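# Reorient a pinched object within the right hand

## Task

The right hand starts with an object held in a pinch between thumb and index finger. Rotate it inside that hand until its orientation relative to the hand matches the two goal pictures, with the end that currently protrudes farther from the pinch pointing the way they show. Only this hand may touch the object; the wrist camera, its bracket and the arm's final link count as part of the hand. Any contact with something else, or the object leaving the hand, fails the task. To complete it, keep the object still in the hand for a moment, palm facing straight down, with no hand motor reporting "moving" and a firm grip, then declare that you are done.

## Robot and tools

Robot: the upper body of a humanoid on a stand past the table's -x edge. Only its right arm (seven joints: shoulder pitch, roll, yaw, elbow, wrist roll, pitch, yaw) and its five-finger right hand move. Nothing may be pushed or knocked off the table.

Scene frame: table top at z = 0, +z up, +x across the table away from the robot, -y toward the robot's right. Table edge at x = 0.18 m. The right shoulder sits roughly 0.28 m above the pelvis, and the hand point can be at most 0.59 m from it. Printed positions get less accurate at long reach.

Hand point frame: a point fixed to the palm, 0.05 m in front of it, where index pad and thumb tip meet in a pinch. Its +z runs along straightened fingers, +y points out of the palm, +x runs across the palm toward the little finger. "Palm facing straight down" means hand-point +y along scene -z. A bracket on the little-finger side of the wrist protrudes and can collide.

execute_actions: argument actions is a list holding zero or one item. An empty list just reports the state (LOOK). An item {"rows": [...], "steps": n} runs up to 15 control steps of 1/30 s each (default 15); each row is used for one step and the final row repeats if rows run out. An item {"steps": n} without rows is a wait of up to 300 steps, counted from the previous result, so your reply time eats into it. Optional pictures (true/false) controls whether camera images come back.

A row is 14 numbers, each in [-1, 1], in this order: dx, dy, dz, rx, ry, rz, little, ring, middle, index, thumb_bend, thumb_turn, force_limit, speed. The first six are an offset, not a pose: a target for the hand point measured from its pose in the most recent result that reports it (or, before any such result and for later calls in one reply, from where it is when the action begins), expressed in the hand point's own axes. Every row counts from that same base, not from the previous row. Scale: 1.0 equals 0.6 m for dx, dy, dz and 180 degrees for rx, ry, rz, which together form a single rotation vector. All-zero offsets are not a hold; they pull the hand back to the base pose.

Finger values are absolute targets: +1 straight/open, -1 fully curled. thumb_bend: +1 straight, -1 fully bent. thumb_turn: +1 beside the palm, -1 across in front of it. A pinch is about index -0.22, thumb_bend -0.75, thumb_turn -0.57. force_limit maps -1..+1 to roughly 0..10 N fingertip force (0..15 N for both thumb motors) at which a closing motor halts; it does not limit opening. speed maps -1..+1 to near zero..full, full being 0.6 s for a complete finger stroke. Close at speed -0.9 or below for a gentle grip, since fast fingers overshoot.

Motors only start when their target changes by at least 0.01, then keep going after the action until they reach the target or the load limit, and lock (holding at least 15 N). Repeating identical numbers keeps the grip. To grip harder, raise force_limit and send a target further closed than hand_measured; to loosen, send one more open. A locked finger will not follow an object that shifts away.

Each step the commanded pose is clipped to within 70 mm and 16 degrees of the measured one; after an action the arm goes only to the last clipped pose, so check the result and send the remainder. Position takes priority over orientation when both cannot be met.

move: target is one 14-number row as above (same offset rule and base); speed is path top speed in m/s, 0.002 to 0.5, default 0.25, with rotation capped at twice that in rad/s. The hand point follows a straight path lasting 0.5 to 10 s (cut off at 10 s), turning the shorter way; hand numbers are sent at the start. It does not avoid obstacles, and faster moves hit harder. The result adds a "move:" line with how it ended (done, off_target, moving, held, fault), which limits acted (paced = clipped pose, held = steps blocked) and distance from target.

wait: seconds from 0 to 10; nothing new is sent. zoom_image: camera is cam_head or cam_wrist, region [x0, y0, x1, y1] in pixels from the top-left, at most 504 by 504. show_instructions: no arguments; shows the reference/goal images. finished_scene: scene is the number of the current scene; ends it irreversibly and grades it. Replying without any tool call also ends things.

Results: the state line gives end_effector_position (m) and end_effector_quat_wxyz in the scene frame, joint positions and torques (offset, noisy), and for the hand six-value lists in motor order: hand_measured (positions on the target scale), hand_stopped_by (moving, target, force, stalled, fault), hand_load_n (fingertip load, positive when pushed open), plus hand_force_limit and hand_speed. A dropped object shows up as loads falling near 0. "Hand target" shows where the controller is driving. "pose unreachable" or HELD mark rows blocked by the clearance check. MOTOR HOT warns from 90 °C; at 120 °C the arm falls (OVER-TEMPERATURE FAULT). Joint torque reaching its limit (22 N m for shoulder and elbow joints and wrist roll, 4.4 N m for wrist pitch and yaw; held weight counts) stops the arm for 10 s.

Cameras: cam_head 672x504 pinhole, cam_wrist 616x616 fisheye.

Avoid: letting the object touch the table or anything else, loosening so it slips out, hard or fast contacts, and finishing with a weak grip or any motor still moving.

Each tool is called after "Request:" as name([rows], argument=value, ...), one row to a line, values as JSON.

## Session

Request:
show_instructions()

Request:
execute_actions(actions=[])

Reference images for this scene: goal picture from the wrist camera place, goal picture looking into the palm, FIVE-FINGER HAND page 1.

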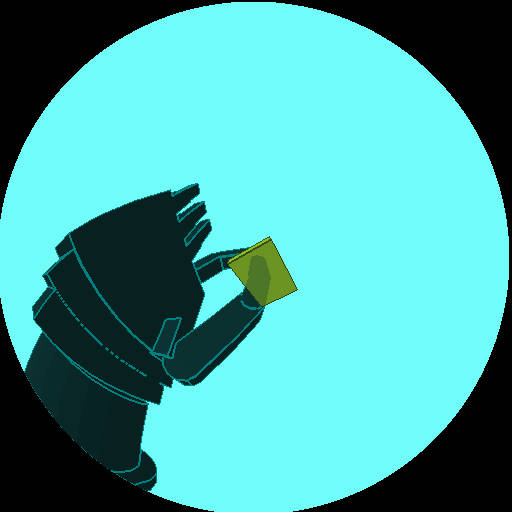

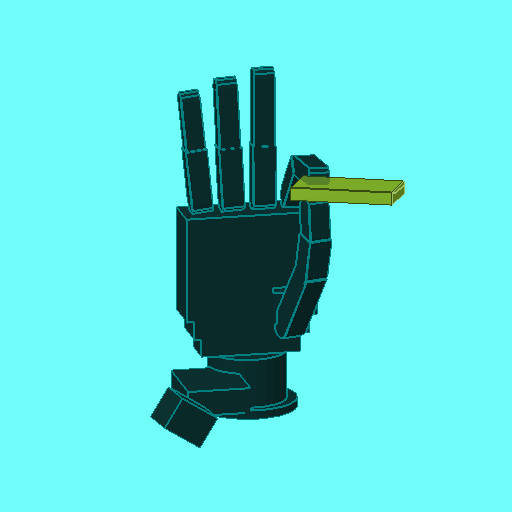

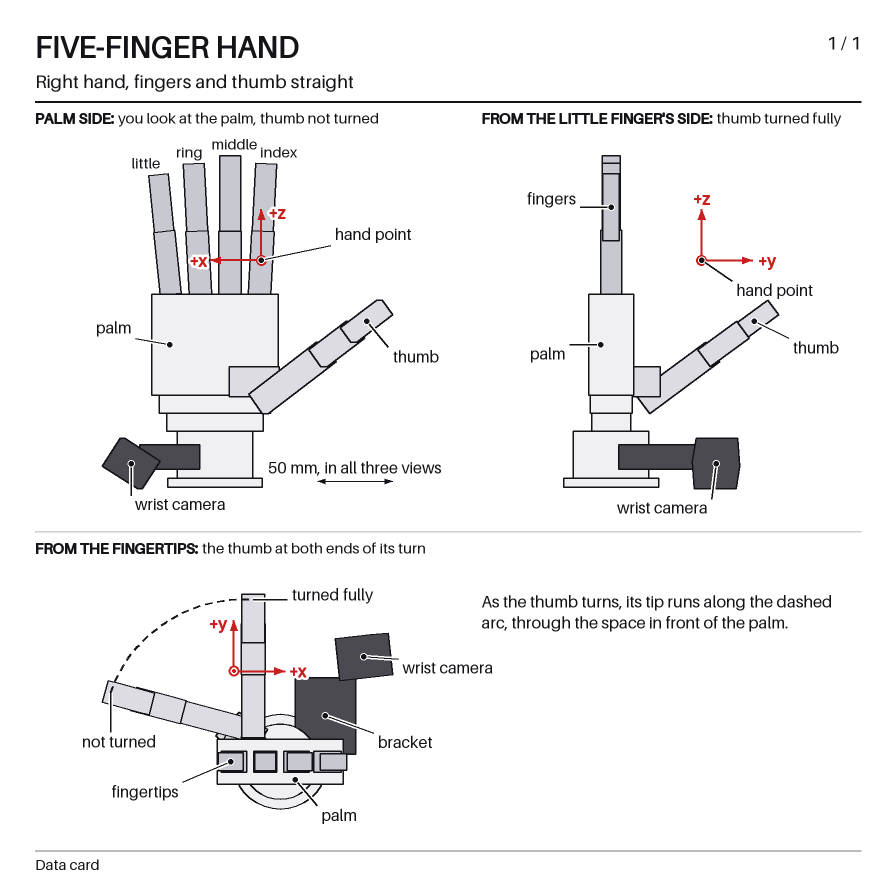

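Scene clock: 0.00 s of 6000.00 s.
end_effector_position=(+0.3666, -0.0461, +0.3499) hand_measured=(+1.000, +1.000, +1.000, -0.100, -0.750, -0.570) hand_load_n=(+0.0, +0.0, +0.0, +7.0, +0.5, +0.0) hand_stopped_by=(target, target, target, target, target, target) hand_force_limit=0.00 hand_speed=-0.80 end_effector_quat_wxyz=(+0.640, -0.620, +0.311, -0.331)
Joint positions: [-0.835 -1.205  0.178 -0.68  -0.182  0.342  0.497]
Joint velocities: [-0.002  0.006 -0.008  0.011 -0.005  0.     0.   ]
Joint torques (N m, as the arm reports them, + toward a larger angle): no reading
Motor temperatures (°C, as the motors report them): [39 41 41 36 40 30 24]
Hand target: +0.367, -0.046, +0.350; +0.640, -0.620, +0.311, -0.331

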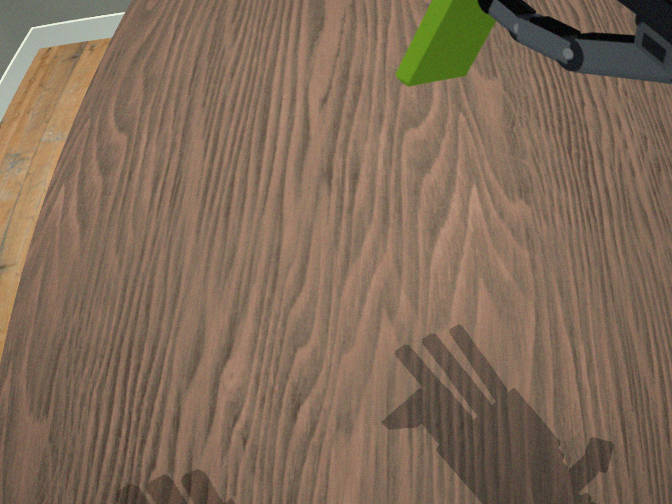

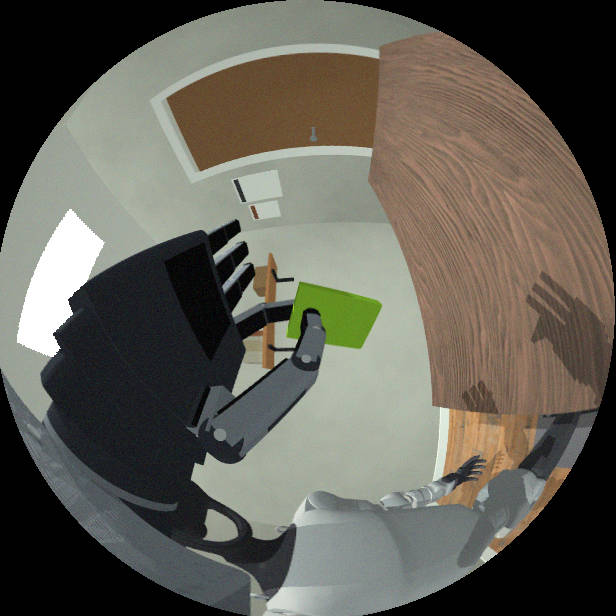

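Request:
move(target=[0,-0.03,0,0,0,-0.6,1,1,1,-0.1,-0.75,-0.57,0,-0.95], speed=0.35)

Request:
execute_actions([
  {"rows":[[0,0,0,0,0,0,1,1,1,-0.094,-0.75,-0.57,0,-0.95]],"steps":12},
])

Scene clock: 5.57 s of 6000.00 s.
end_effector_position=(+0.3619, -0.0393, +0.3621) hand_measured=(+1.000, +1.000, +1.000, -0.100, -0.750, -0.570) hand_load_n=(+0.0, +0.0, +0.0, +7.0, +0.5, +0.0) hand_stopped_by=(target, target, target, target, target, target) hand_force_limit=0.00 hand_speed=-0.95 end_effector_quat_wxyz=(-0.121, +0.620, +0.333, +0.700)
Joint positions: [-1.417 -1.235  0.872 -0.978 -1.603 -0.381  0.877]
Joint velocities: [-0.006  0.003  0.006  0.006  0.    -0.002  0.   ]
Joint torques (N m, as the arm reports them, + toward a larger angle): [-2.8  -0.75 -1.88  0.11 -0.8   0.59  0.36]
Motor temperatures (°C, as the motors report them): [40 42 41 36 40 30 24]
Hand target: +0.361, -0.039, +0.363; -0.120, +0.618, +0.334, +0.702
Off the commanded pose: 0.010 m, 3 deg.
move: off_target

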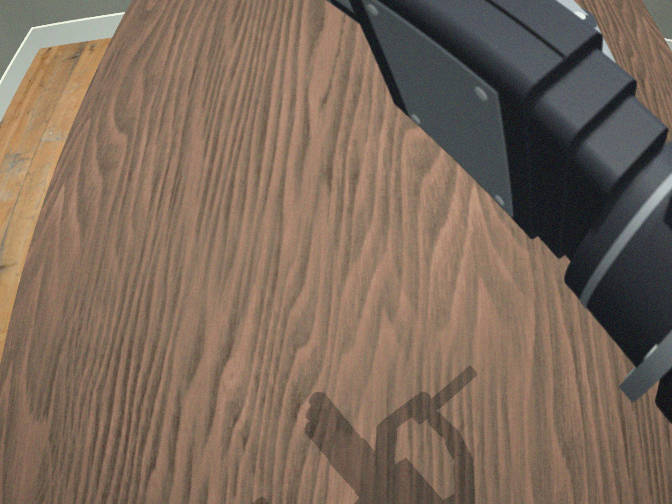

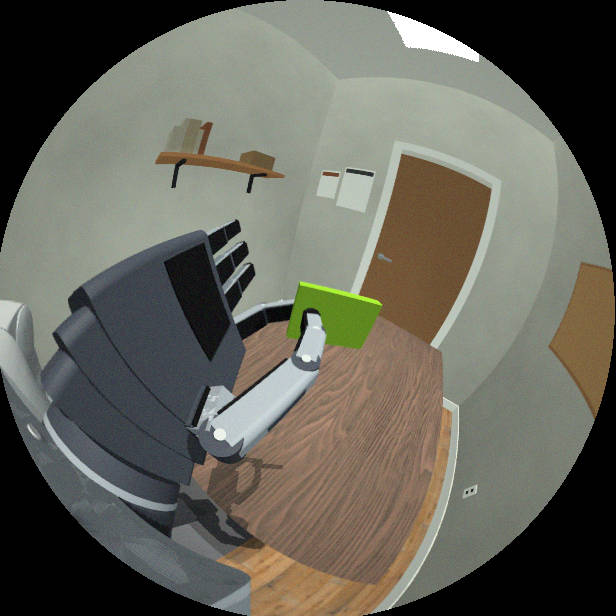

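Scene clock: 5.97 s of 6000.00 s.
end_effector_position=(+0.3619, -0.0393, +0.3621) hand_measured=(+1.000, +1.000, +1.000, -0.094, -0.750, -0.570) hand_load_n=(+0.0, +0.0, +0.0, +4.5, +0.5, +0.0) hand_stopped_by=(target, target, target, target, target, target) hand_force_limit=0.00 hand_speed=-0.95 end_effector_quat_wxyz=(-0.121, +0.620, +0.333, +0.700)
Joint positions: [-1.417 -1.235  0.872 -0.978 -1.603 -0.381  0.877]
Joint velocities: [ 0.002  0.    -0.009  0.002  0.015  0.     0.   ]
Joint torques (N m, as the arm reports them, + toward a larger angle): [-2.78 -0.84 -2.1   0.01 -0.65  0.73  0.29]
Motor temperatures (°C, as the motors report them): [40 42 41 36 40 30 24]
Hand target: +0.362, -0.039, +0.362; -0.121, +0.620, +0.333, +0.700
Off the commanded pose: 0.000 m, 0 deg.
Steps of this call (steps 1 to 12: all 12 steps of this action). Readings (end_effector_position | what the end effector reports):
1: (+0.3619, -0.0393, +0.3621) | hand_measured=(+1.000, +1.000, +1.000, -0.100, -0.750, -0.570) hand_load_n=(+0.0, +0.0, +0.0, +7.0, +0.5, +0.0) hand_stopped_by=(target, target, target, moving, target, target) hand_force_limit=0.00 hand_speed=-0.95
2: (+0.3619, -0.0393, +0.3621) | hand_measured=(+1.000, +1.000, +1.000, -0.100, -0.750, -0.570) hand_load_n=(+0.0, +0.0, +0.0, +7.0, +0.5, +0.0) hand_stopped_by=(target, target, target, moving, target, target) hand_force_limit=0.00 hand_speed=-0.95
4: (+0.3619, -0.0393, +0.3621) | hand_measured=(+1.000, +1.000, +1.000, -0.098, -0.750, -0.570) hand_load_n=(+0.0, +0.0, +0.0, +6.0, +0.5, +0.0) hand_stopped_by=(target, target, target, moving, target, target) hand_force_limit=0.00 hand_speed=-0.95
8: (+0.3619, -0.0393, +0.3621) | hand_measured=(+1.000, +1.000, +1.000, -0.094, -0.750, -0.570) hand_load_n=(+0.0, +0.0, +0.0, +4.5, +0.5, +0.0) hand_stopped_by=(target, target, target, moving, target, target) hand_force_limit=0.00 hand_speed=-0.95
12: the state above

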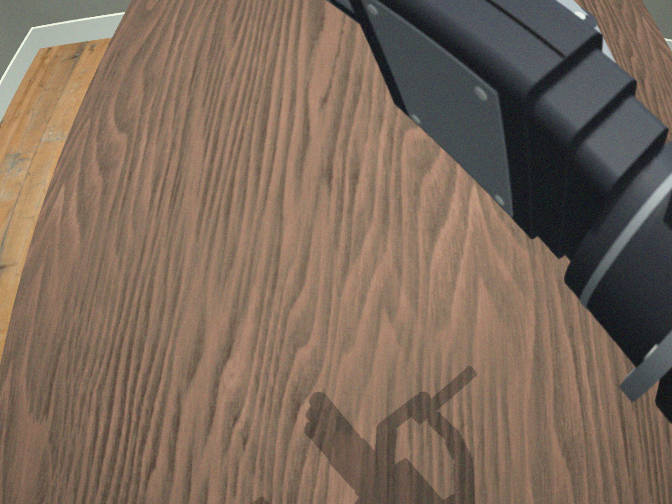

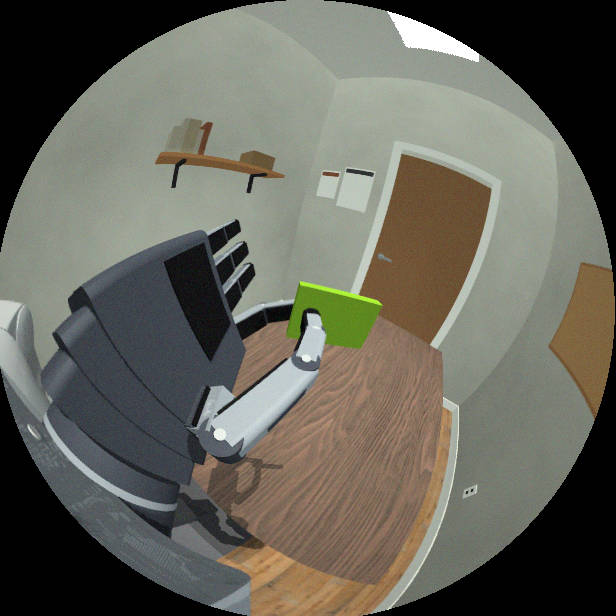

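Request:
execute_actions([
  {"rows":[[0,0,0,0,0,0,1,1,1,-0.09,-0.75,-0.57,0,-0.95]],"steps":15},
])

Scene clock: 7.83 s of 6000.00 s.
end_effector_position=(+0.3619, -0.0393, +0.3621) hand_measured=(+1.000, +1.000, +1.000, -0.090, -0.750, -0.570) hand_load_n=(+0.0, +0.0, +0.0, +3.0, +0.0, +0.0) hand_stopped_by=(target, target, target, target, target, target) hand_force_limit=0.00 hand_speed=-0.95 end_effector_quat_wxyz=(-0.121, +0.620, +0.333, +0.700)
Joint positions: [-1.417 -1.235  0.872 -0.978 -1.603 -0.381  0.877]
Joint velocities: [ 0.    -0.002  0.003 -0.002  0.018  0.     0.   ]
Joint torques (N m, as the arm reports them, + toward a larger angle): [-2.65 -0.82 -2.29  0.27 -0.49  0.72  0.33]
Motor temperatures (°C, as the motors report them): [40 42 41 36 40 30 24]
Hand target: +0.362, -0.039, +0.362; -0.121, +0.620, +0.333, +0.700
Off the commanded pose: 0.000 m, 0 deg.
Steps of this call (steps 1 to 41: nothing new was sent; steps 42 to 56: all 15 steps of this action). Readings (end_effector_position | what the end effector reports):
42: (+0.3619, -0.0393, +0.3621) | hand_measured=(+1.000, +1.000, +1.000, -0.094, -0.750, -0.570) hand_load_n=(+0.0, +0.0, +0.0, +4.5, +0.5, +0.0) hand_stopped_by=(target, target, target, moving, target, target) hand_force_limit=0.00 hand_speed=-0.95
43: (+0.3619, -0.0393, +0.3621) | hand_measured=(+1.000, +1.000, +1.000, -0.094, -0.750, -0.570) hand_load_n=(+0.0, +0.0, +0.0, +4.5, +0.5, +0.0) hand_stopped_by=(target, target, target, moving, target, target) hand_force_limit=0.00 hand_speed=-0.95
45: (+0.3619, -0.0393, +0.3621) | hand_measured=(+1.000, +1.000, +1.000, -0.090, -0.750, -0.570) hand_load_n=(+0.0, +0.0, +0.0, +3.5, +0.0, +0.0) hand_stopped_by=(target, target, target, moving, target, target) hand_force_limit=0.00 hand_speed=-0.95
49: (+0.3619, -0.0393, +0.3621) | hand_measured=(+1.000, +1.000, +1.000, -0.090, -0.750, -0.570) hand_load_n=(+0.0, +0.0, +0.0, +3.0, +0.0, +0.0) hand_stopped_by=(target, target, target, target, target, target) hand_force_limit=0.00 hand_speed=-0.95
56: the state above

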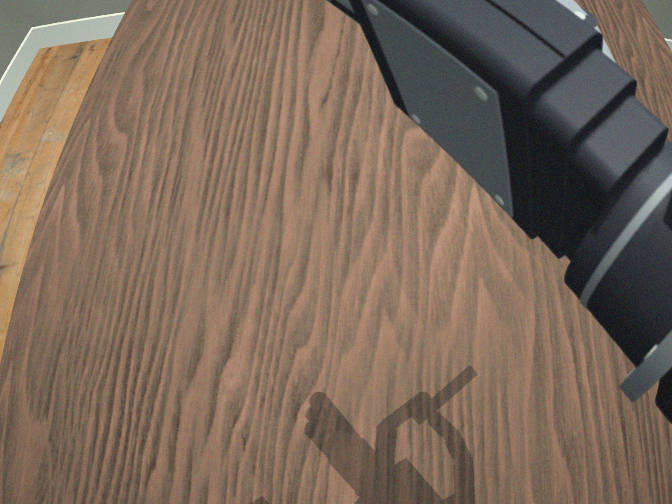

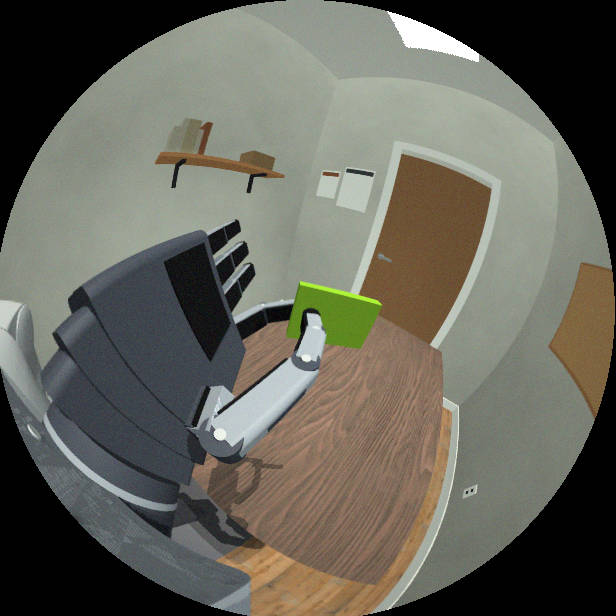

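Request:
execute_actions([
  {"rows":[[0,0,0,0,0,0,1,1,1,-0.088,-0.75,-0.57,0,-0.95]],"steps":15},
])

Scene clock: 9.43 s of 6000.00 s.
end_effector_position=(+0.3619, -0.0393, +0.3621) hand_measured=(+1.000, +1.000, +1.000, -0.088, -0.750, -0.570) hand_load_n=(+0.0, +0.0, +0.0, +2.5, +0.0, +0.0) hand_stopped_by=(target, target, target, target, target, target) hand_force_limit=0.00 hand_speed=-0.95 end_effector_quat_wxyz=(-0.121, +0.620, +0.333, +0.700)
Joint positions: [-1.417 -1.235  0.872 -0.978 -1.603 -0.381  0.877]
Joint velocities: [-0.002  0.005  0.009 -0.009  0.006  0.     0.   ]
Joint torques (N m, as the arm reports them, + toward a larger angle): [-2.74 -0.73 -2.02  0.16 -0.69  0.74  0.29]
Motor temperatures (°C, as the motors report them): [41 42 41 36 40 30 24]
Hand target: +0.362, -0.039, +0.362; -0.121, +0.620, +0.333, +0.700
Off the commanded pose: 0.000 m, 0 deg.
Steps of this call (steps 1 to 33: nothing new was sent; steps 34 to 48: all 15 steps of this action). Readings (end_effector_position | what the end effector reports):
34: (+0.3619, -0.0393, +0.3621) | hand_measured=(+1.000, +1.000, +1.000, -0.090, -0.750, -0.570) hand_load_n=(+0.0, +0.0, +0.0, +3.0, +0.0, +0.0) hand_stopped_by=(target, target, target, moving, target, target) hand_force_limit=0.00 hand_speed=-0.95
35: (+0.3619, -0.0393, +0.3621) | hand_measured=(+1.000, +1.000, +1.000, -0.090, -0.750, -0.570) hand_load_n=(+0.0, +0.0, +0.0, +3.0, +0.0, +0.0) hand_stopped_by=(target, target, target, moving, target, target) hand_force_limit=0.00 hand_speed=-0.95
37: (+0.3619, -0.0393, +0.3621) | hand_measured=(+1.000, +1.000, +1.000, -0.088, -0.750, -0.570) hand_load_n=(+0.0, +0.0, +0.0, +2.5, +0.0, +0.0) hand_stopped_by=(target, target, target, moving, target, target) hand_force_limit=0.00 hand_speed=-0.95
41: (+0.3619, -0.0393, +0.3621) | hand_measured=(+1.000, +1.000, +1.000, -0.088, -0.750, -0.570) hand_load_n=(+0.0, +0.0, +0.0, +2.5, +0.0, +0.0) hand_stopped_by=(target, target, target, target, target, target) hand_force_limit=0.00 hand_speed=-0.95
48: the state above

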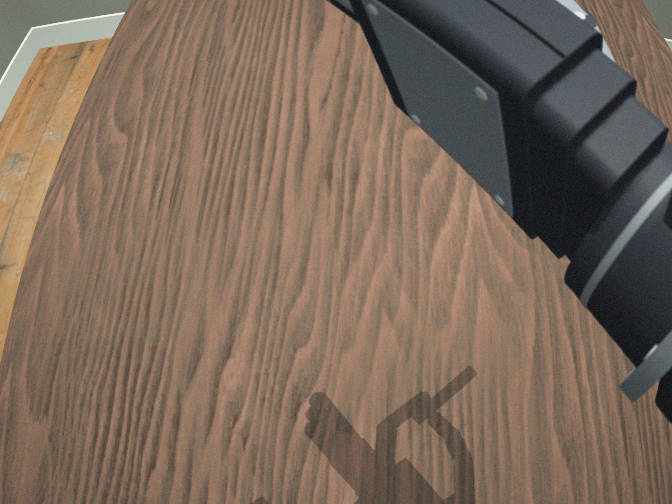

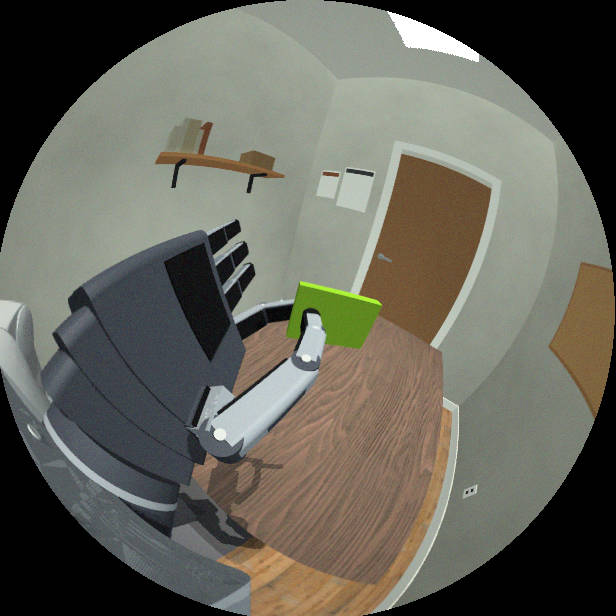

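Request:
execute_actions([
  {"rows":[[0,0,0,0,0,0,1,1,1,-0.086,-0.75,-0.57,0,-0.95]],"steps":15},
])

Scene clock: 11.03 s of 6000.00 s.
end_effector_position=(+0.3619, -0.0393, +0.3621) hand_measured=(+1.000, +1.000, +1.000, -0.086, -0.750, -0.570) hand_load_n=(+0.0, +0.0, +0.0, +1.5, +0.0, +0.0) hand_stopped_by=(target, target, target, target, target, target) hand_force_limit=0.00 hand_speed=-0.95 end_effector_quat_wxyz=(-0.121, +0.620, +0.333, +0.700)
Joint positions: [-1.417 -1.235  0.872 -0.978 -1.603 -0.381  0.877]
Joint velocities: [-0.014 -0.002 -0.005  0.011  0.     0.     0.   ]
Joint torques (N m, as the arm reports them, + toward a larger angle): [-2.83 -0.96 -2.14  0.04 -0.73  0.72  0.27]
Motor temperatures (°C, as the motors report them): [41 42 41 36 40 30 24]
Hand target: +0.362, -0.039, +0.362; -0.121, +0.620, +0.333, +0.700
Off the commanded pose: 0.000 m, 0 deg.
Steps of this call (steps 1 to 33: nothing new was sent; steps 34 to 48: all 15 steps of this action). Readings (end_effector_position | what the end effector reports):
34: (+0.3619, -0.0393, +0.3621) | hand_measured=(+1.000, +1.000, +1.000, -0.088, -0.750, -0.570) hand_load_n=(+0.0, +0.0, +0.0, +2.5, +0.0, +0.0) hand_stopped_by=(target, target, target, moving, target, target) hand_force_limit=0.00 hand_speed=-0.95
35: (+0.3619, -0.0393, +0.3621) | hand_measured=(+1.000, +1.000, +1.000, -0.088, -0.750, -0.570) hand_load_n=(+0.0, +0.0, +0.0, +2.5, +0.0, +0.0) hand_stopped_by=(target, target, target, moving, target, target) hand_force_limit=0.00 hand_speed=-0.95
37: (+0.3619, -0.0393, +0.3621) | hand_measured=(+1.000, +1.000, +1.000, -0.086, -0.750, -0.570) hand_load_n=(+0.0, +0.0, +0.0, +2.0, +0.0, +0.0) hand_stopped_by=(target, target, target, moving, target, target) hand_force_limit=0.00 hand_speed=-0.95
41: (+0.3619, -0.0393, +0.3621) | hand_measured=(+1.000, +1.000, +1.000, -0.086, -0.750, -0.570) hand_load_n=(+0.0, +0.0, +0.0, +1.5, +0.0, +0.0) hand_stopped_by=(target, target, target, target, target, target) hand_force_limit=0.00 hand_speed=-0.95
48: the state above

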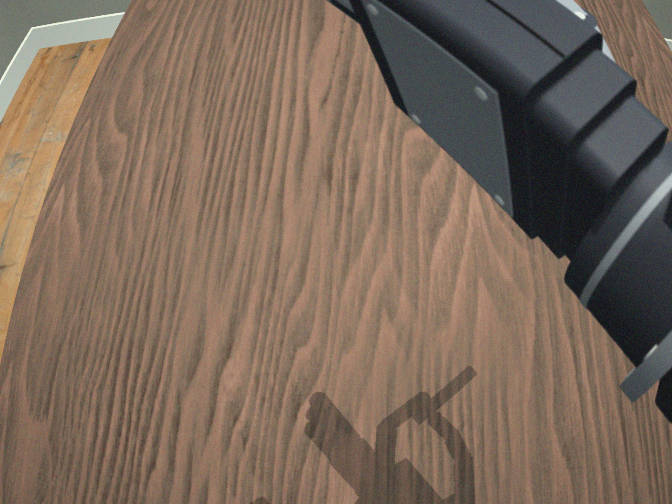

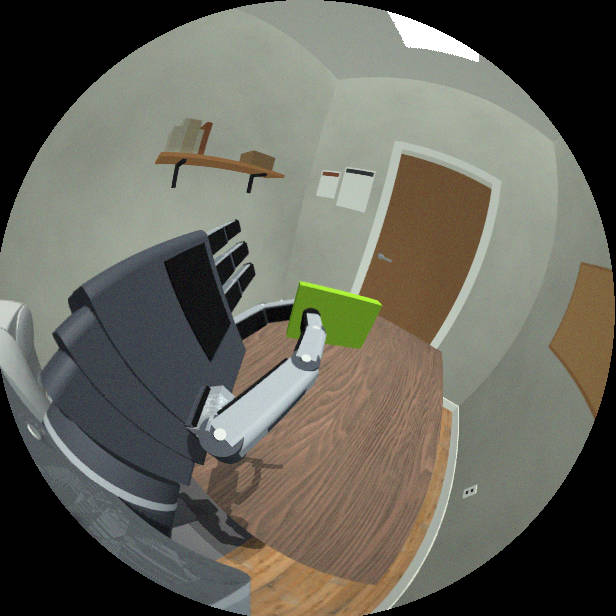

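Request:
execute_actions([
  {"rows":[[0,0,0,0,0,0,1,1,1,-0.084,-0.75,-0.57,0,-0.97]],"steps":15},
])

Scene clock: 13.07 s of 6000.00 s.
end_effector_position=(+0.3619, -0.0393, +0.3621) hand_measured=(+1.000, +1.000, +1.000, -0.084, -0.750, -0.570) hand_load_n=(+0.0, +0.0, +0.0, +1.0, +0.0, +0.0) hand_stopped_by=(target, target, target, target, target, target) hand_force_limit=0.00 hand_speed=-0.97 end_effector_quat_wxyz=(-0.121, +0.620, +0.333, +0.700)
Joint positions: [-1.417 -1.235  0.872 -0.978 -1.603 -0.381  0.877]
Joint velocities: [ 0.    -0.009 -0.021  0.    -0.008  0.     0.   ]
Joint torques (N m, as the arm reports them, + toward a larger angle): [-2.66 -1.04 -2.02  0.35 -0.54  0.75  0.29]
Motor temperatures (°C, as the motors report them): [41 42 42 36 40 31 24]
Hand target: +0.362, -0.039, +0.362; -0.121, +0.620, +0.333, +0.700
Off the commanded pose: 0.000 m, 0 deg.
Steps of this call (steps 1 to 46: nothing new was sent; steps 47 to 61: all 15 steps of this action). Readings (end_effector_position | what the end effector reports):
47: (+0.3619, -0.0393, +0.3621) | hand_measured=(+1.000, +1.000, +1.000, -0.086, -0.750, -0.570) hand_load_n=(+0.0, +0.0, +0.0, +1.5, +0.0, +0.0) hand_stopped_by=(target, target, target, moving, target, target) hand_force_limit=0.00 hand_speed=-0.97
48: (+0.3619, -0.0393, +0.3621) | hand_measured=(+1.000, +1.000, +1.000, -0.086, -0.750, -0.570) hand_load_n=(+0.0, +0.0, +0.0, +1.5, +0.0, +0.0) hand_stopped_by=(target, target, target, moving, target, target) hand_force_limit=0.00 hand_speed=-0.97
50: (+0.3619, -0.0393, +0.3621) | hand_measured=(+1.000, +1.000, +1.000, -0.084, -0.750, -0.570) hand_load_n=(+0.0, +0.0, +0.0, +1.5, +0.0, +0.0) hand_stopped_by=(target, target, target, moving, target, target) hand_force_limit=0.00 hand_speed=-0.97
54: (+0.3619, -0.0393, +0.3621) | hand_measured=(+1.000, +1.000, +1.000, -0.084, -0.750, -0.570) hand_load_n=(+0.0, +0.0, +0.0, +1.0, +0.0, +0.0) hand_stopped_by=(target, target, target, target, target, target) hand_force_limit=0.00 hand_speed=-0.97
61: the state above

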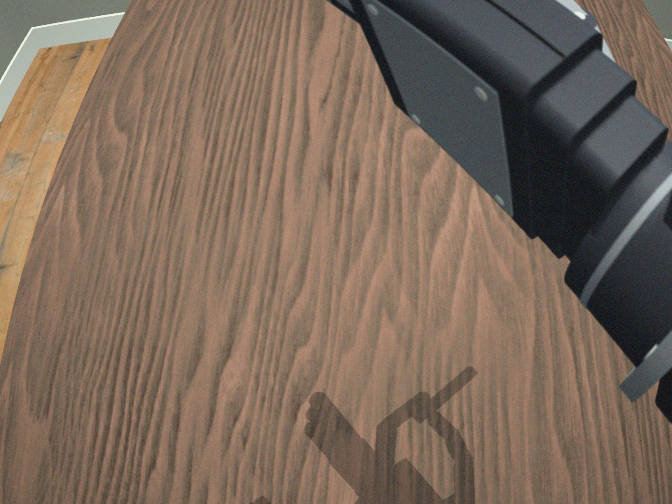

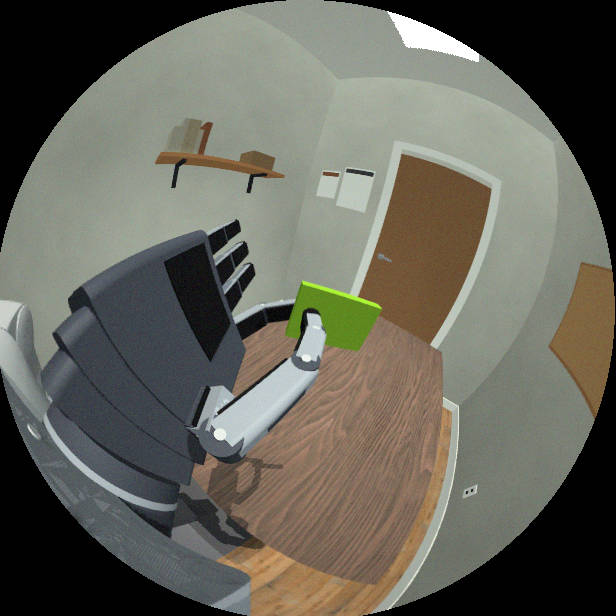

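At the threshold. Use jolts with more roll.

Request:
execute_actions([
  {"rows":[[0.02,0.007,0,0,0,-0.03,1,1,1,-0.084,-0.75,-0.57,0,-0.97]],"steps":15},
])

Scene clock: 14.93 s of 6000.00 s.
end_effector_position=(+0.3615, -0.0391, +0.3753) hand_measured=(+1.000, +1.000, +1.000, -0.084, -0.750, -0.570) hand_load_n=(+0.0, +0.0, +0.0, +1.0, +0.0, +0.0) hand_stopped_by=(target, target, target, target, target, target) hand_force_limit=0.00 hand_speed=-0.97 end_effector_quat_wxyz=(-0.088, +0.602, +0.361, +0.706)
Joint positions: [-1.489 -1.243  0.87  -0.978 -1.592 -0.455  0.872]
Joint velocities: [ 0.008  0.    -0.009 -0.005 -0.006 -0.001  0.   ]
Joint torques (N m, as the arm reports them, + toward a larger angle): [-2.9  -1.01 -1.99  0.39 -0.45  0.59  0.32]
Motor temperatures (°C, as the motors report them): [41 42 42 36 40 31 24]
Hand target: +0.362, -0.039, +0.374; -0.088, +0.604, +0.362, +0.705
Off the commanded pose: 0.001 m, 0 deg.
Steps of this call (steps 1 to 41: nothing new was sent; steps 42 to 56: all 15 steps of this action). Readings (end_effector_position | what the end effector reports):
42: (+0.3619, -0.0393, +0.3621) | hand_measured=(+1.000, +1.000, +1.000, -0.084, -0.750, -0.570) hand_load_n=(+0.0, +0.0, +0.0, +1.0, +0.0, +0.0) hand_stopped_by=(target, target, target, target, target, target) hand_force_limit=0.00 hand_speed=-0.97
43: (+0.3620, -0.0394, +0.3624) | hand_measured=(+1.000, +1.000, +1.000, -0.084, -0.750, -0.570) hand_load_n=(+0.0, +0.0, +0.0, +1.0, +0.0, +0.0) hand_stopped_by=(target, target, target, target, target, target) hand_force_limit=0.00 hand_speed=-0.97
45: (+0.3620, -0.0395, +0.3686) | hand_measured=(+1.000, +1.000, +1.000, -0.084, -0.750, -0.570) hand_load_n=(+0.0, +0.0, +0.0, +1.0, +0.0, +0.0) hand_stopped_by=(target, target, target, target, target, target) hand_force_limit=0.00 hand_speed=-0.97
49: (+0.3615, -0.0389, +0.3762) | hand_measured=(+1.000, +1.000, +1.000, -0.084, -0.750, -0.570) hand_load_n=(+0.0, +0.0, +0.0, +1.0, +0.0, +0.0) hand_stopped_by=(target, target, target, target, target, target) hand_force_limit=0.00 hand_speed=-0.97
56: the state above

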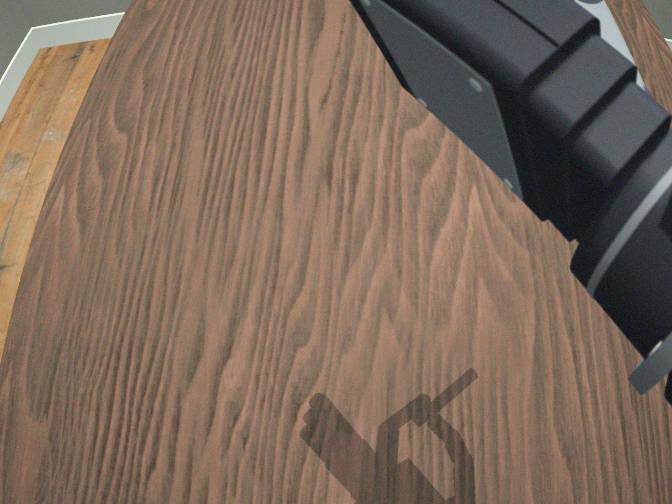

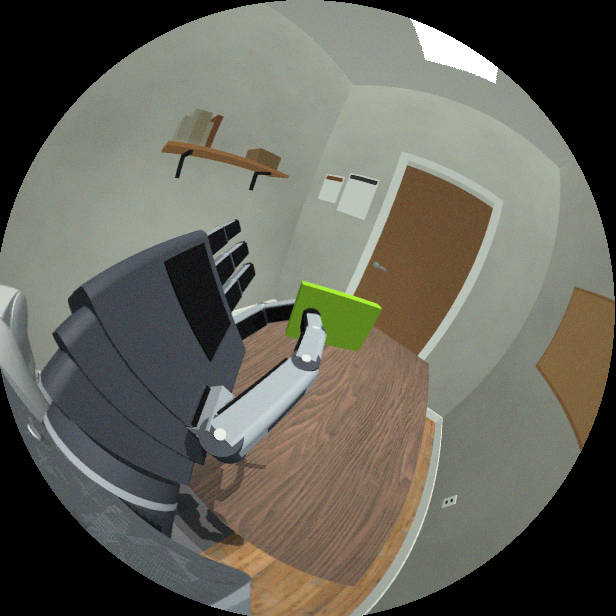

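Request:
execute_actions([
  {"rows":[[0,0,0,0,0,0,1,1,1,-0.082,-0.75,-0.57,-0.9,-0.99],[0,0,0,0,0,0,1,1,1,-0.082,-0.75,-0.57,-0.9,-0.99],[0,0,0,0,0,0,1,1,1,-0.092,-0.75,-0.57,-0.9,-0.99]],"steps":15},
])

Scene clock: 18.83 s of 6000.00 s.
end_effector_position=(+0.3615, -0.0391, +0.3753) hand_measured=(+1.000, +1.000, +1.000, -0.084, -0.750, -0.570) hand_load_n=(+0.0, +0.0, +0.0, +1.0, +0.0, +0.0) hand_stopped_by=(target, target, target, force, target, target) hand_force_limit=-0.90 hand_speed=-0.99 end_effector_quat_wxyz=(-0.088, +0.602, +0.361, +0.706)
Joint positions: [-1.489 -1.243  0.87  -0.978 -1.592 -0.455  0.872]
Joint velocities: [ 0.003  0.003  0.    -0.011 -0.009  0.     0.   ]
Joint torques (N m, as the arm reports them, + toward a larger angle): [-2.67 -0.84 -1.93  0.38 -0.7   0.68  0.31]
Motor temperatures (°C, as the motors report them): [42 42 42 36 40 31 24]
Hand target: +0.361, -0.039, +0.375; -0.088, +0.602, +0.361, +0.706
Off the commanded pose: 0.000 m, 0 deg.
Steps of this call (steps 1 to 90: nothing new was sent; then 0.40 s passed at rest; steps 91 to 105: all 15 steps of this action). Readings (end_effector_position | what the end effector reports):
91: (+0.3615, -0.0391, +0.3753) | hand_measured=(+1.000, +1.000, +1.000, -0.084, -0.750, -0.570) hand_load_n=(+0.0, +0.0, +0.0, +1.0, +0.0, +0.0) hand_stopped_by=(target, target, target, moving, target, target) hand_force_limit=-0.90 hand_speed=-0.99
92: (+0.3615, -0.0391, +0.3753) | hand_measured=(+1.000, +1.000, +1.000, -0.084, -0.750, -0.570) hand_load_n=(+0.0, +0.0, +0.0, +1.0, +0.0, +0.0) hand_stopped_by=(target, target, target, moving, target, target) hand_force_limit=-0.90 hand_speed=-0.99
94: (+0.3615, -0.0391, +0.3753) | hand_measured=(+1.000, +1.000, +1.000, -0.084, -0.750, -0.570) hand_load_n=(+0.0, +0.0, +0.0, +1.0, +0.0, +0.0) hand_stopped_by=(target, target, target, force, target, target) hand_force_limit=-0.90 hand_speed=-0.99
98: (+0.3615, -0.0391, +0.3753) | hand_measured=(+1.000, +1.000, +1.000, -0.084, -0.750, -0.570) hand_load_n=(+0.0, +0.0, +0.0, +1.0, +0.0, +0.0) hand_stopped_by=(target, target, target, force, target, target) hand_force_limit=-0.90 hand_speed=-0.99
105: the state above

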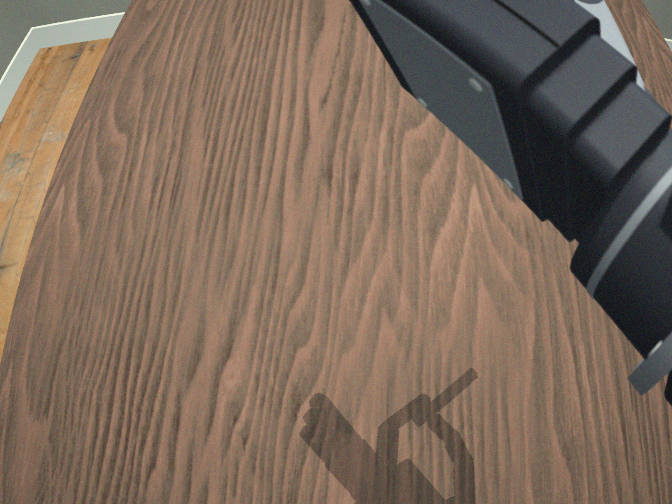

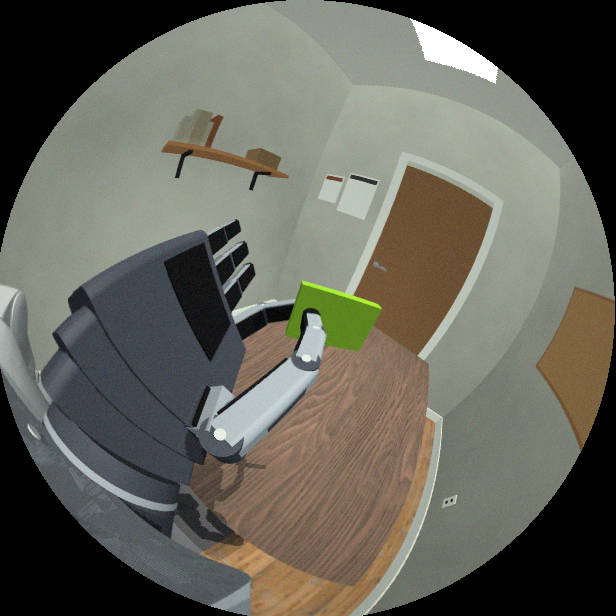

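Likely a start delay swallowed it. Four steps.

Request:
execute_actions([
  {"rows":[[0,0,0,0,0,0,1,1,1,-0.082,-0.75,-0.57,-0.9,-0.99],[0,0,0,0,0,0,1,1,1,-0.082,-0.75,-0.57,-0.9,-0.99],[0,0,0,0,0,0,1,1,1,-0.082,-0.75,-0.57,-0.9,-0.99],[0,0,0,0,0,0,1,1,1,-0.082,-0.75,-0.57,-0.9,-0.99],[0,0,0,0,0,0,1,1,1,-0.092,-0.75,-0.57,-0.9,-0.99]],"steps":15},
])

Scene clock: 22.40 s of 6000.00 s.
end_effector_position=(+0.3615, -0.0391, +0.3753) hand_measured=(+1.000, +1.000, +1.000, -0.082, -0.750, -0.570) hand_load_n=(+0.0, +0.0, +0.0, +1.0, +0.0, +0.0) hand_stopped_by=(target, target, target, force, target, target) hand_force_limit=-0.90 hand_speed=-0.99 end_effector_quat_wxyz=(-0.088, +0.602, +0.361, +0.706)
Joint positions: [-1.489 -1.243  0.87  -0.978 -1.592 -0.455  0.872]
Joint velocities: [-0.002  0.009  0.008  0.     0.     0.     0.   ]
Joint torques (N m, as the arm reports them, + toward a larger angle): [-2.73 -0.85 -2.03  0.41 -0.64  0.73  0.33]
Motor temperatures (°C, as the motors report them): [42 42 42 36 40 31 24]
Hand target: +0.361, -0.039, +0.375; -0.088, +0.602, +0.361, +0.706
Off the commanded pose: 0.000 m, 0 deg.
Steps of this call (steps 1 to 90: nothing new was sent; then 0.07 s passed at rest; steps 91 to 105: all 15 steps of this action). Readings (end_effector_position | what the end effector reports):
91: (+0.3615, -0.0391, +0.3753) | hand_measured=(+1.000, +1.000, +1.000, -0.084, -0.750, -0.570) hand_load_n=(+0.0, +0.0, +0.0, +1.0, +0.0, +0.0) hand_stopped_by=(target, target, target, moving, target, target) hand_force_limit=-0.90 hand_speed=-0.99
92: (+0.3615, -0.0391, +0.3753) | hand_measured=(+1.000, +1.000, +1.000, -0.084, -0.750, -0.570) hand_load_n=(+0.0, +0.0, +0.0, +1.0, +0.0, +0.0) hand_stopped_by=(target, target, target, moving, target, target) hand_force_limit=-0.90 hand_speed=-0.99
94: (+0.3615, -0.0391, +0.3753) | hand_measured=(+1.000, +1.000, +1.000, -0.084, -0.750, -0.570) hand_load_n=(+0.0, +0.0, +0.0, +1.0, +0.0, +0.0) hand_stopped_by=(target, target, target, moving, target, target) hand_force_limit=-0.90 hand_speed=-0.99
98: (+0.3615, -0.0391, +0.3753) | hand_measured=(+1.000, +1.000, +1.000, -0.082, -0.750, -0.570) hand_load_n=(+0.0, +0.0, +0.0, +1.0, +0.0, +0.0) hand_stopped_by=(target, target, target, force, target, target) hand_force_limit=-0.90 hand_speed=-0.99
105: the state above

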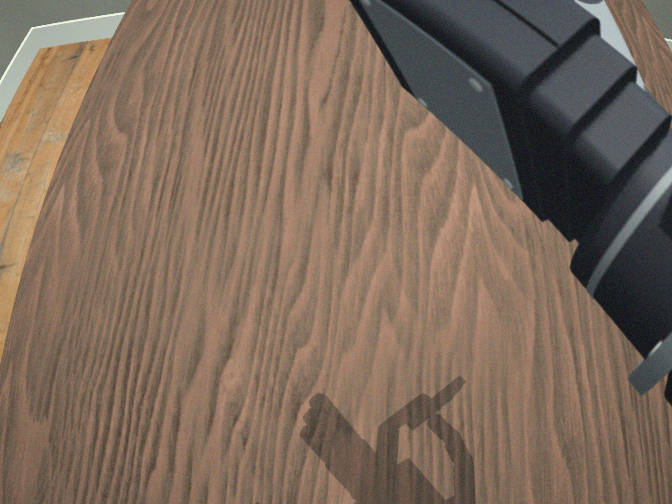

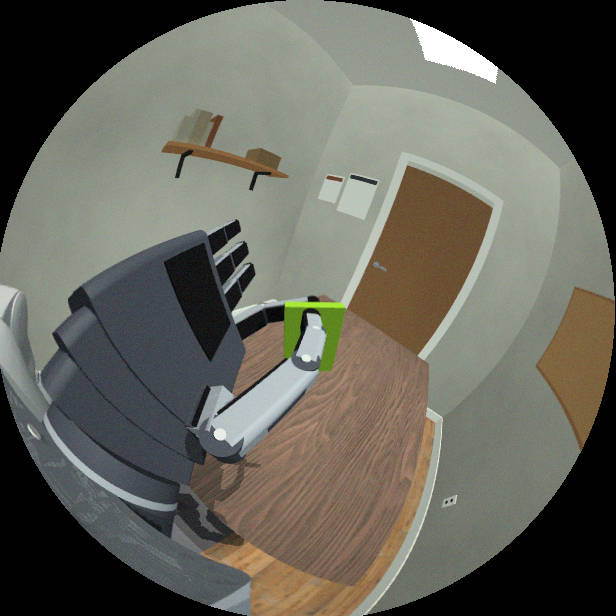

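Request:
move(target=[0,0,0,0,0,0.25,1,1,1,-0.092,-0.75,-0.57,-0.9,-0.99], speed=0.15)

Request:
zoom_image(camera="cam_wrist", region=[220, 220, 420, 420])

Scene clock: 27.97 s of 6000.00 s.
end_effector_position=(+0.3616, -0.0395, +0.3797) hand_measured=(+1.000, +1.000, +1.000, -0.082, -0.750, -0.570) hand_load_n=(+0.0, +0.0, +0.0, +1.0, +0.0, +0.0) hand_stopped_by=(target, target, target, force, target, target) hand_force_limit=-0.90 hand_speed=-0.99 end_effector_quat_wxyz=(-0.353, +0.687, +0.103, +0.626)
Joint positions: [-1.383 -1.316  0.627 -0.852 -0.985  0.005  0.793]
Joint velocities: [-0.003  0.006  0.014 -0.014  0.015  0.    -0.001]
Joint torques (N m, as the arm reports them, + toward a larger angle): [-2.44 -1.   -2.23  0.65 -0.29  0.86 -0.23]
Motor temperatures (°C, as the motors report them): [42 42 42 36 40 31 24]
Hand target: +0.362, -0.040, +0.380; -0.354, +0.688, +0.100, +0.626
Off the commanded pose: 0.004 m, 1 deg.
move: off_target

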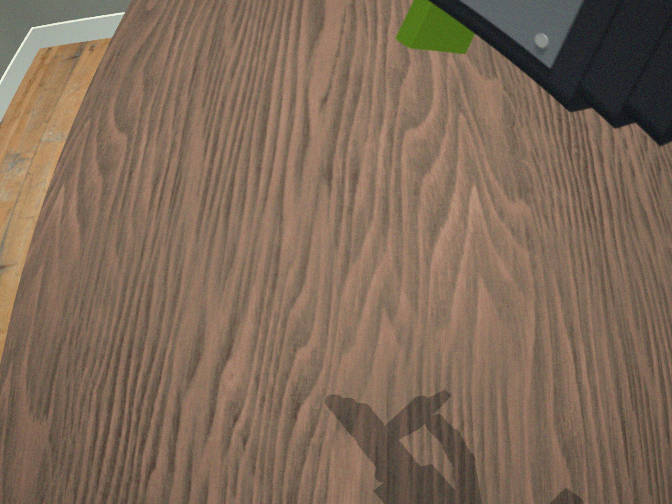

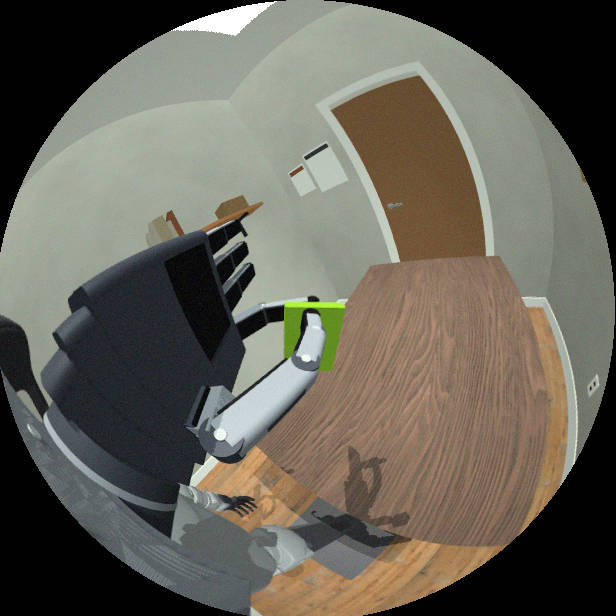

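Region (220, 220, 420, 420) of cam_wrist's 616x616 image, scaled by 2.520, with more detail than that image has.

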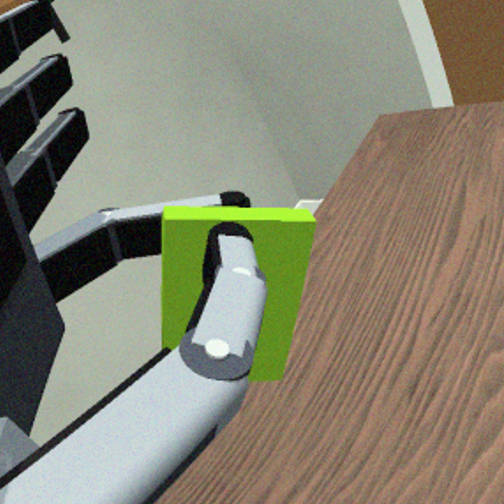

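Request:
move(target=[0,0,0,0,0,0.07,1,1,1,-0.092,-0.75,-0.57,-0.9,-0.99], speed=0.1)

Scene clock: 32.90 s of 6000.00 s.
end_effector_position=(+0.3617, -0.0396, +0.3807) hand_measured=(+1.000, +1.000, +1.000, -0.082, -0.750, -0.570) hand_load_n=(+0.0, +0.0, +0.0, +1.0, +0.0, +0.0) hand_stopped_by=(target, target, target, force, target, target) hand_force_limit=-0.90 hand_speed=-0.99 end_effector_quat_wxyz=(-0.418, +0.693, +0.028, +0.587)
Joint positions: [-1.327 -1.326  0.55  -0.816 -0.817  0.099  0.749]
Joint velocities: [ 0.006 -0.005  0.    -0.002  0.003  0.     0.   ]
Joint torques (N m, as the arm reports them, + toward a larger angle): [-2.57 -1.39 -2.28  0.65 -0.26  0.78 -0.33]
Motor temperatures (°C, as the motors report them): [42 42 42 36 40 31 24]
Hand target: +0.362, -0.040, +0.381; -0.419, +0.693, +0.025, +0.586
Off the commanded pose: 0.001 m, 0 deg.
After step 90, 0.53 s passed at rest.
move: done

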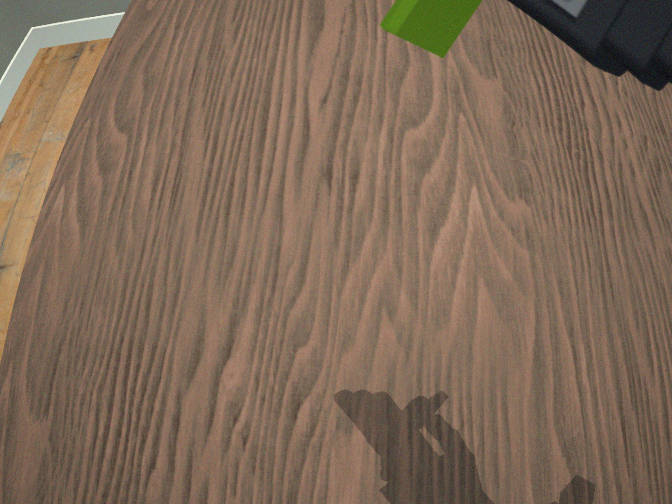

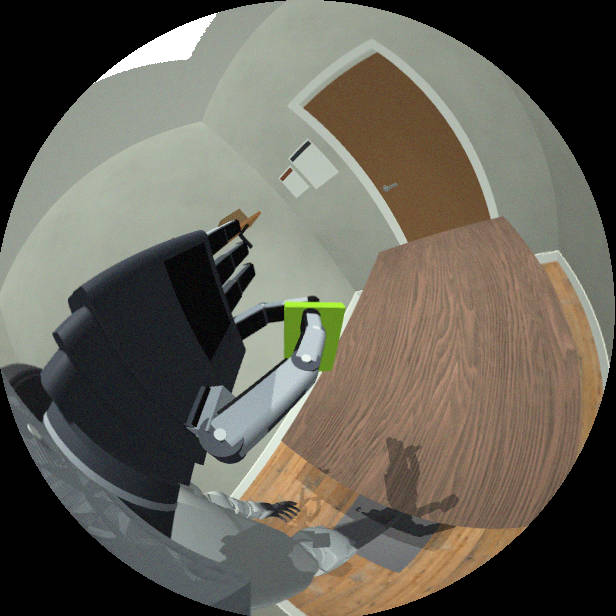

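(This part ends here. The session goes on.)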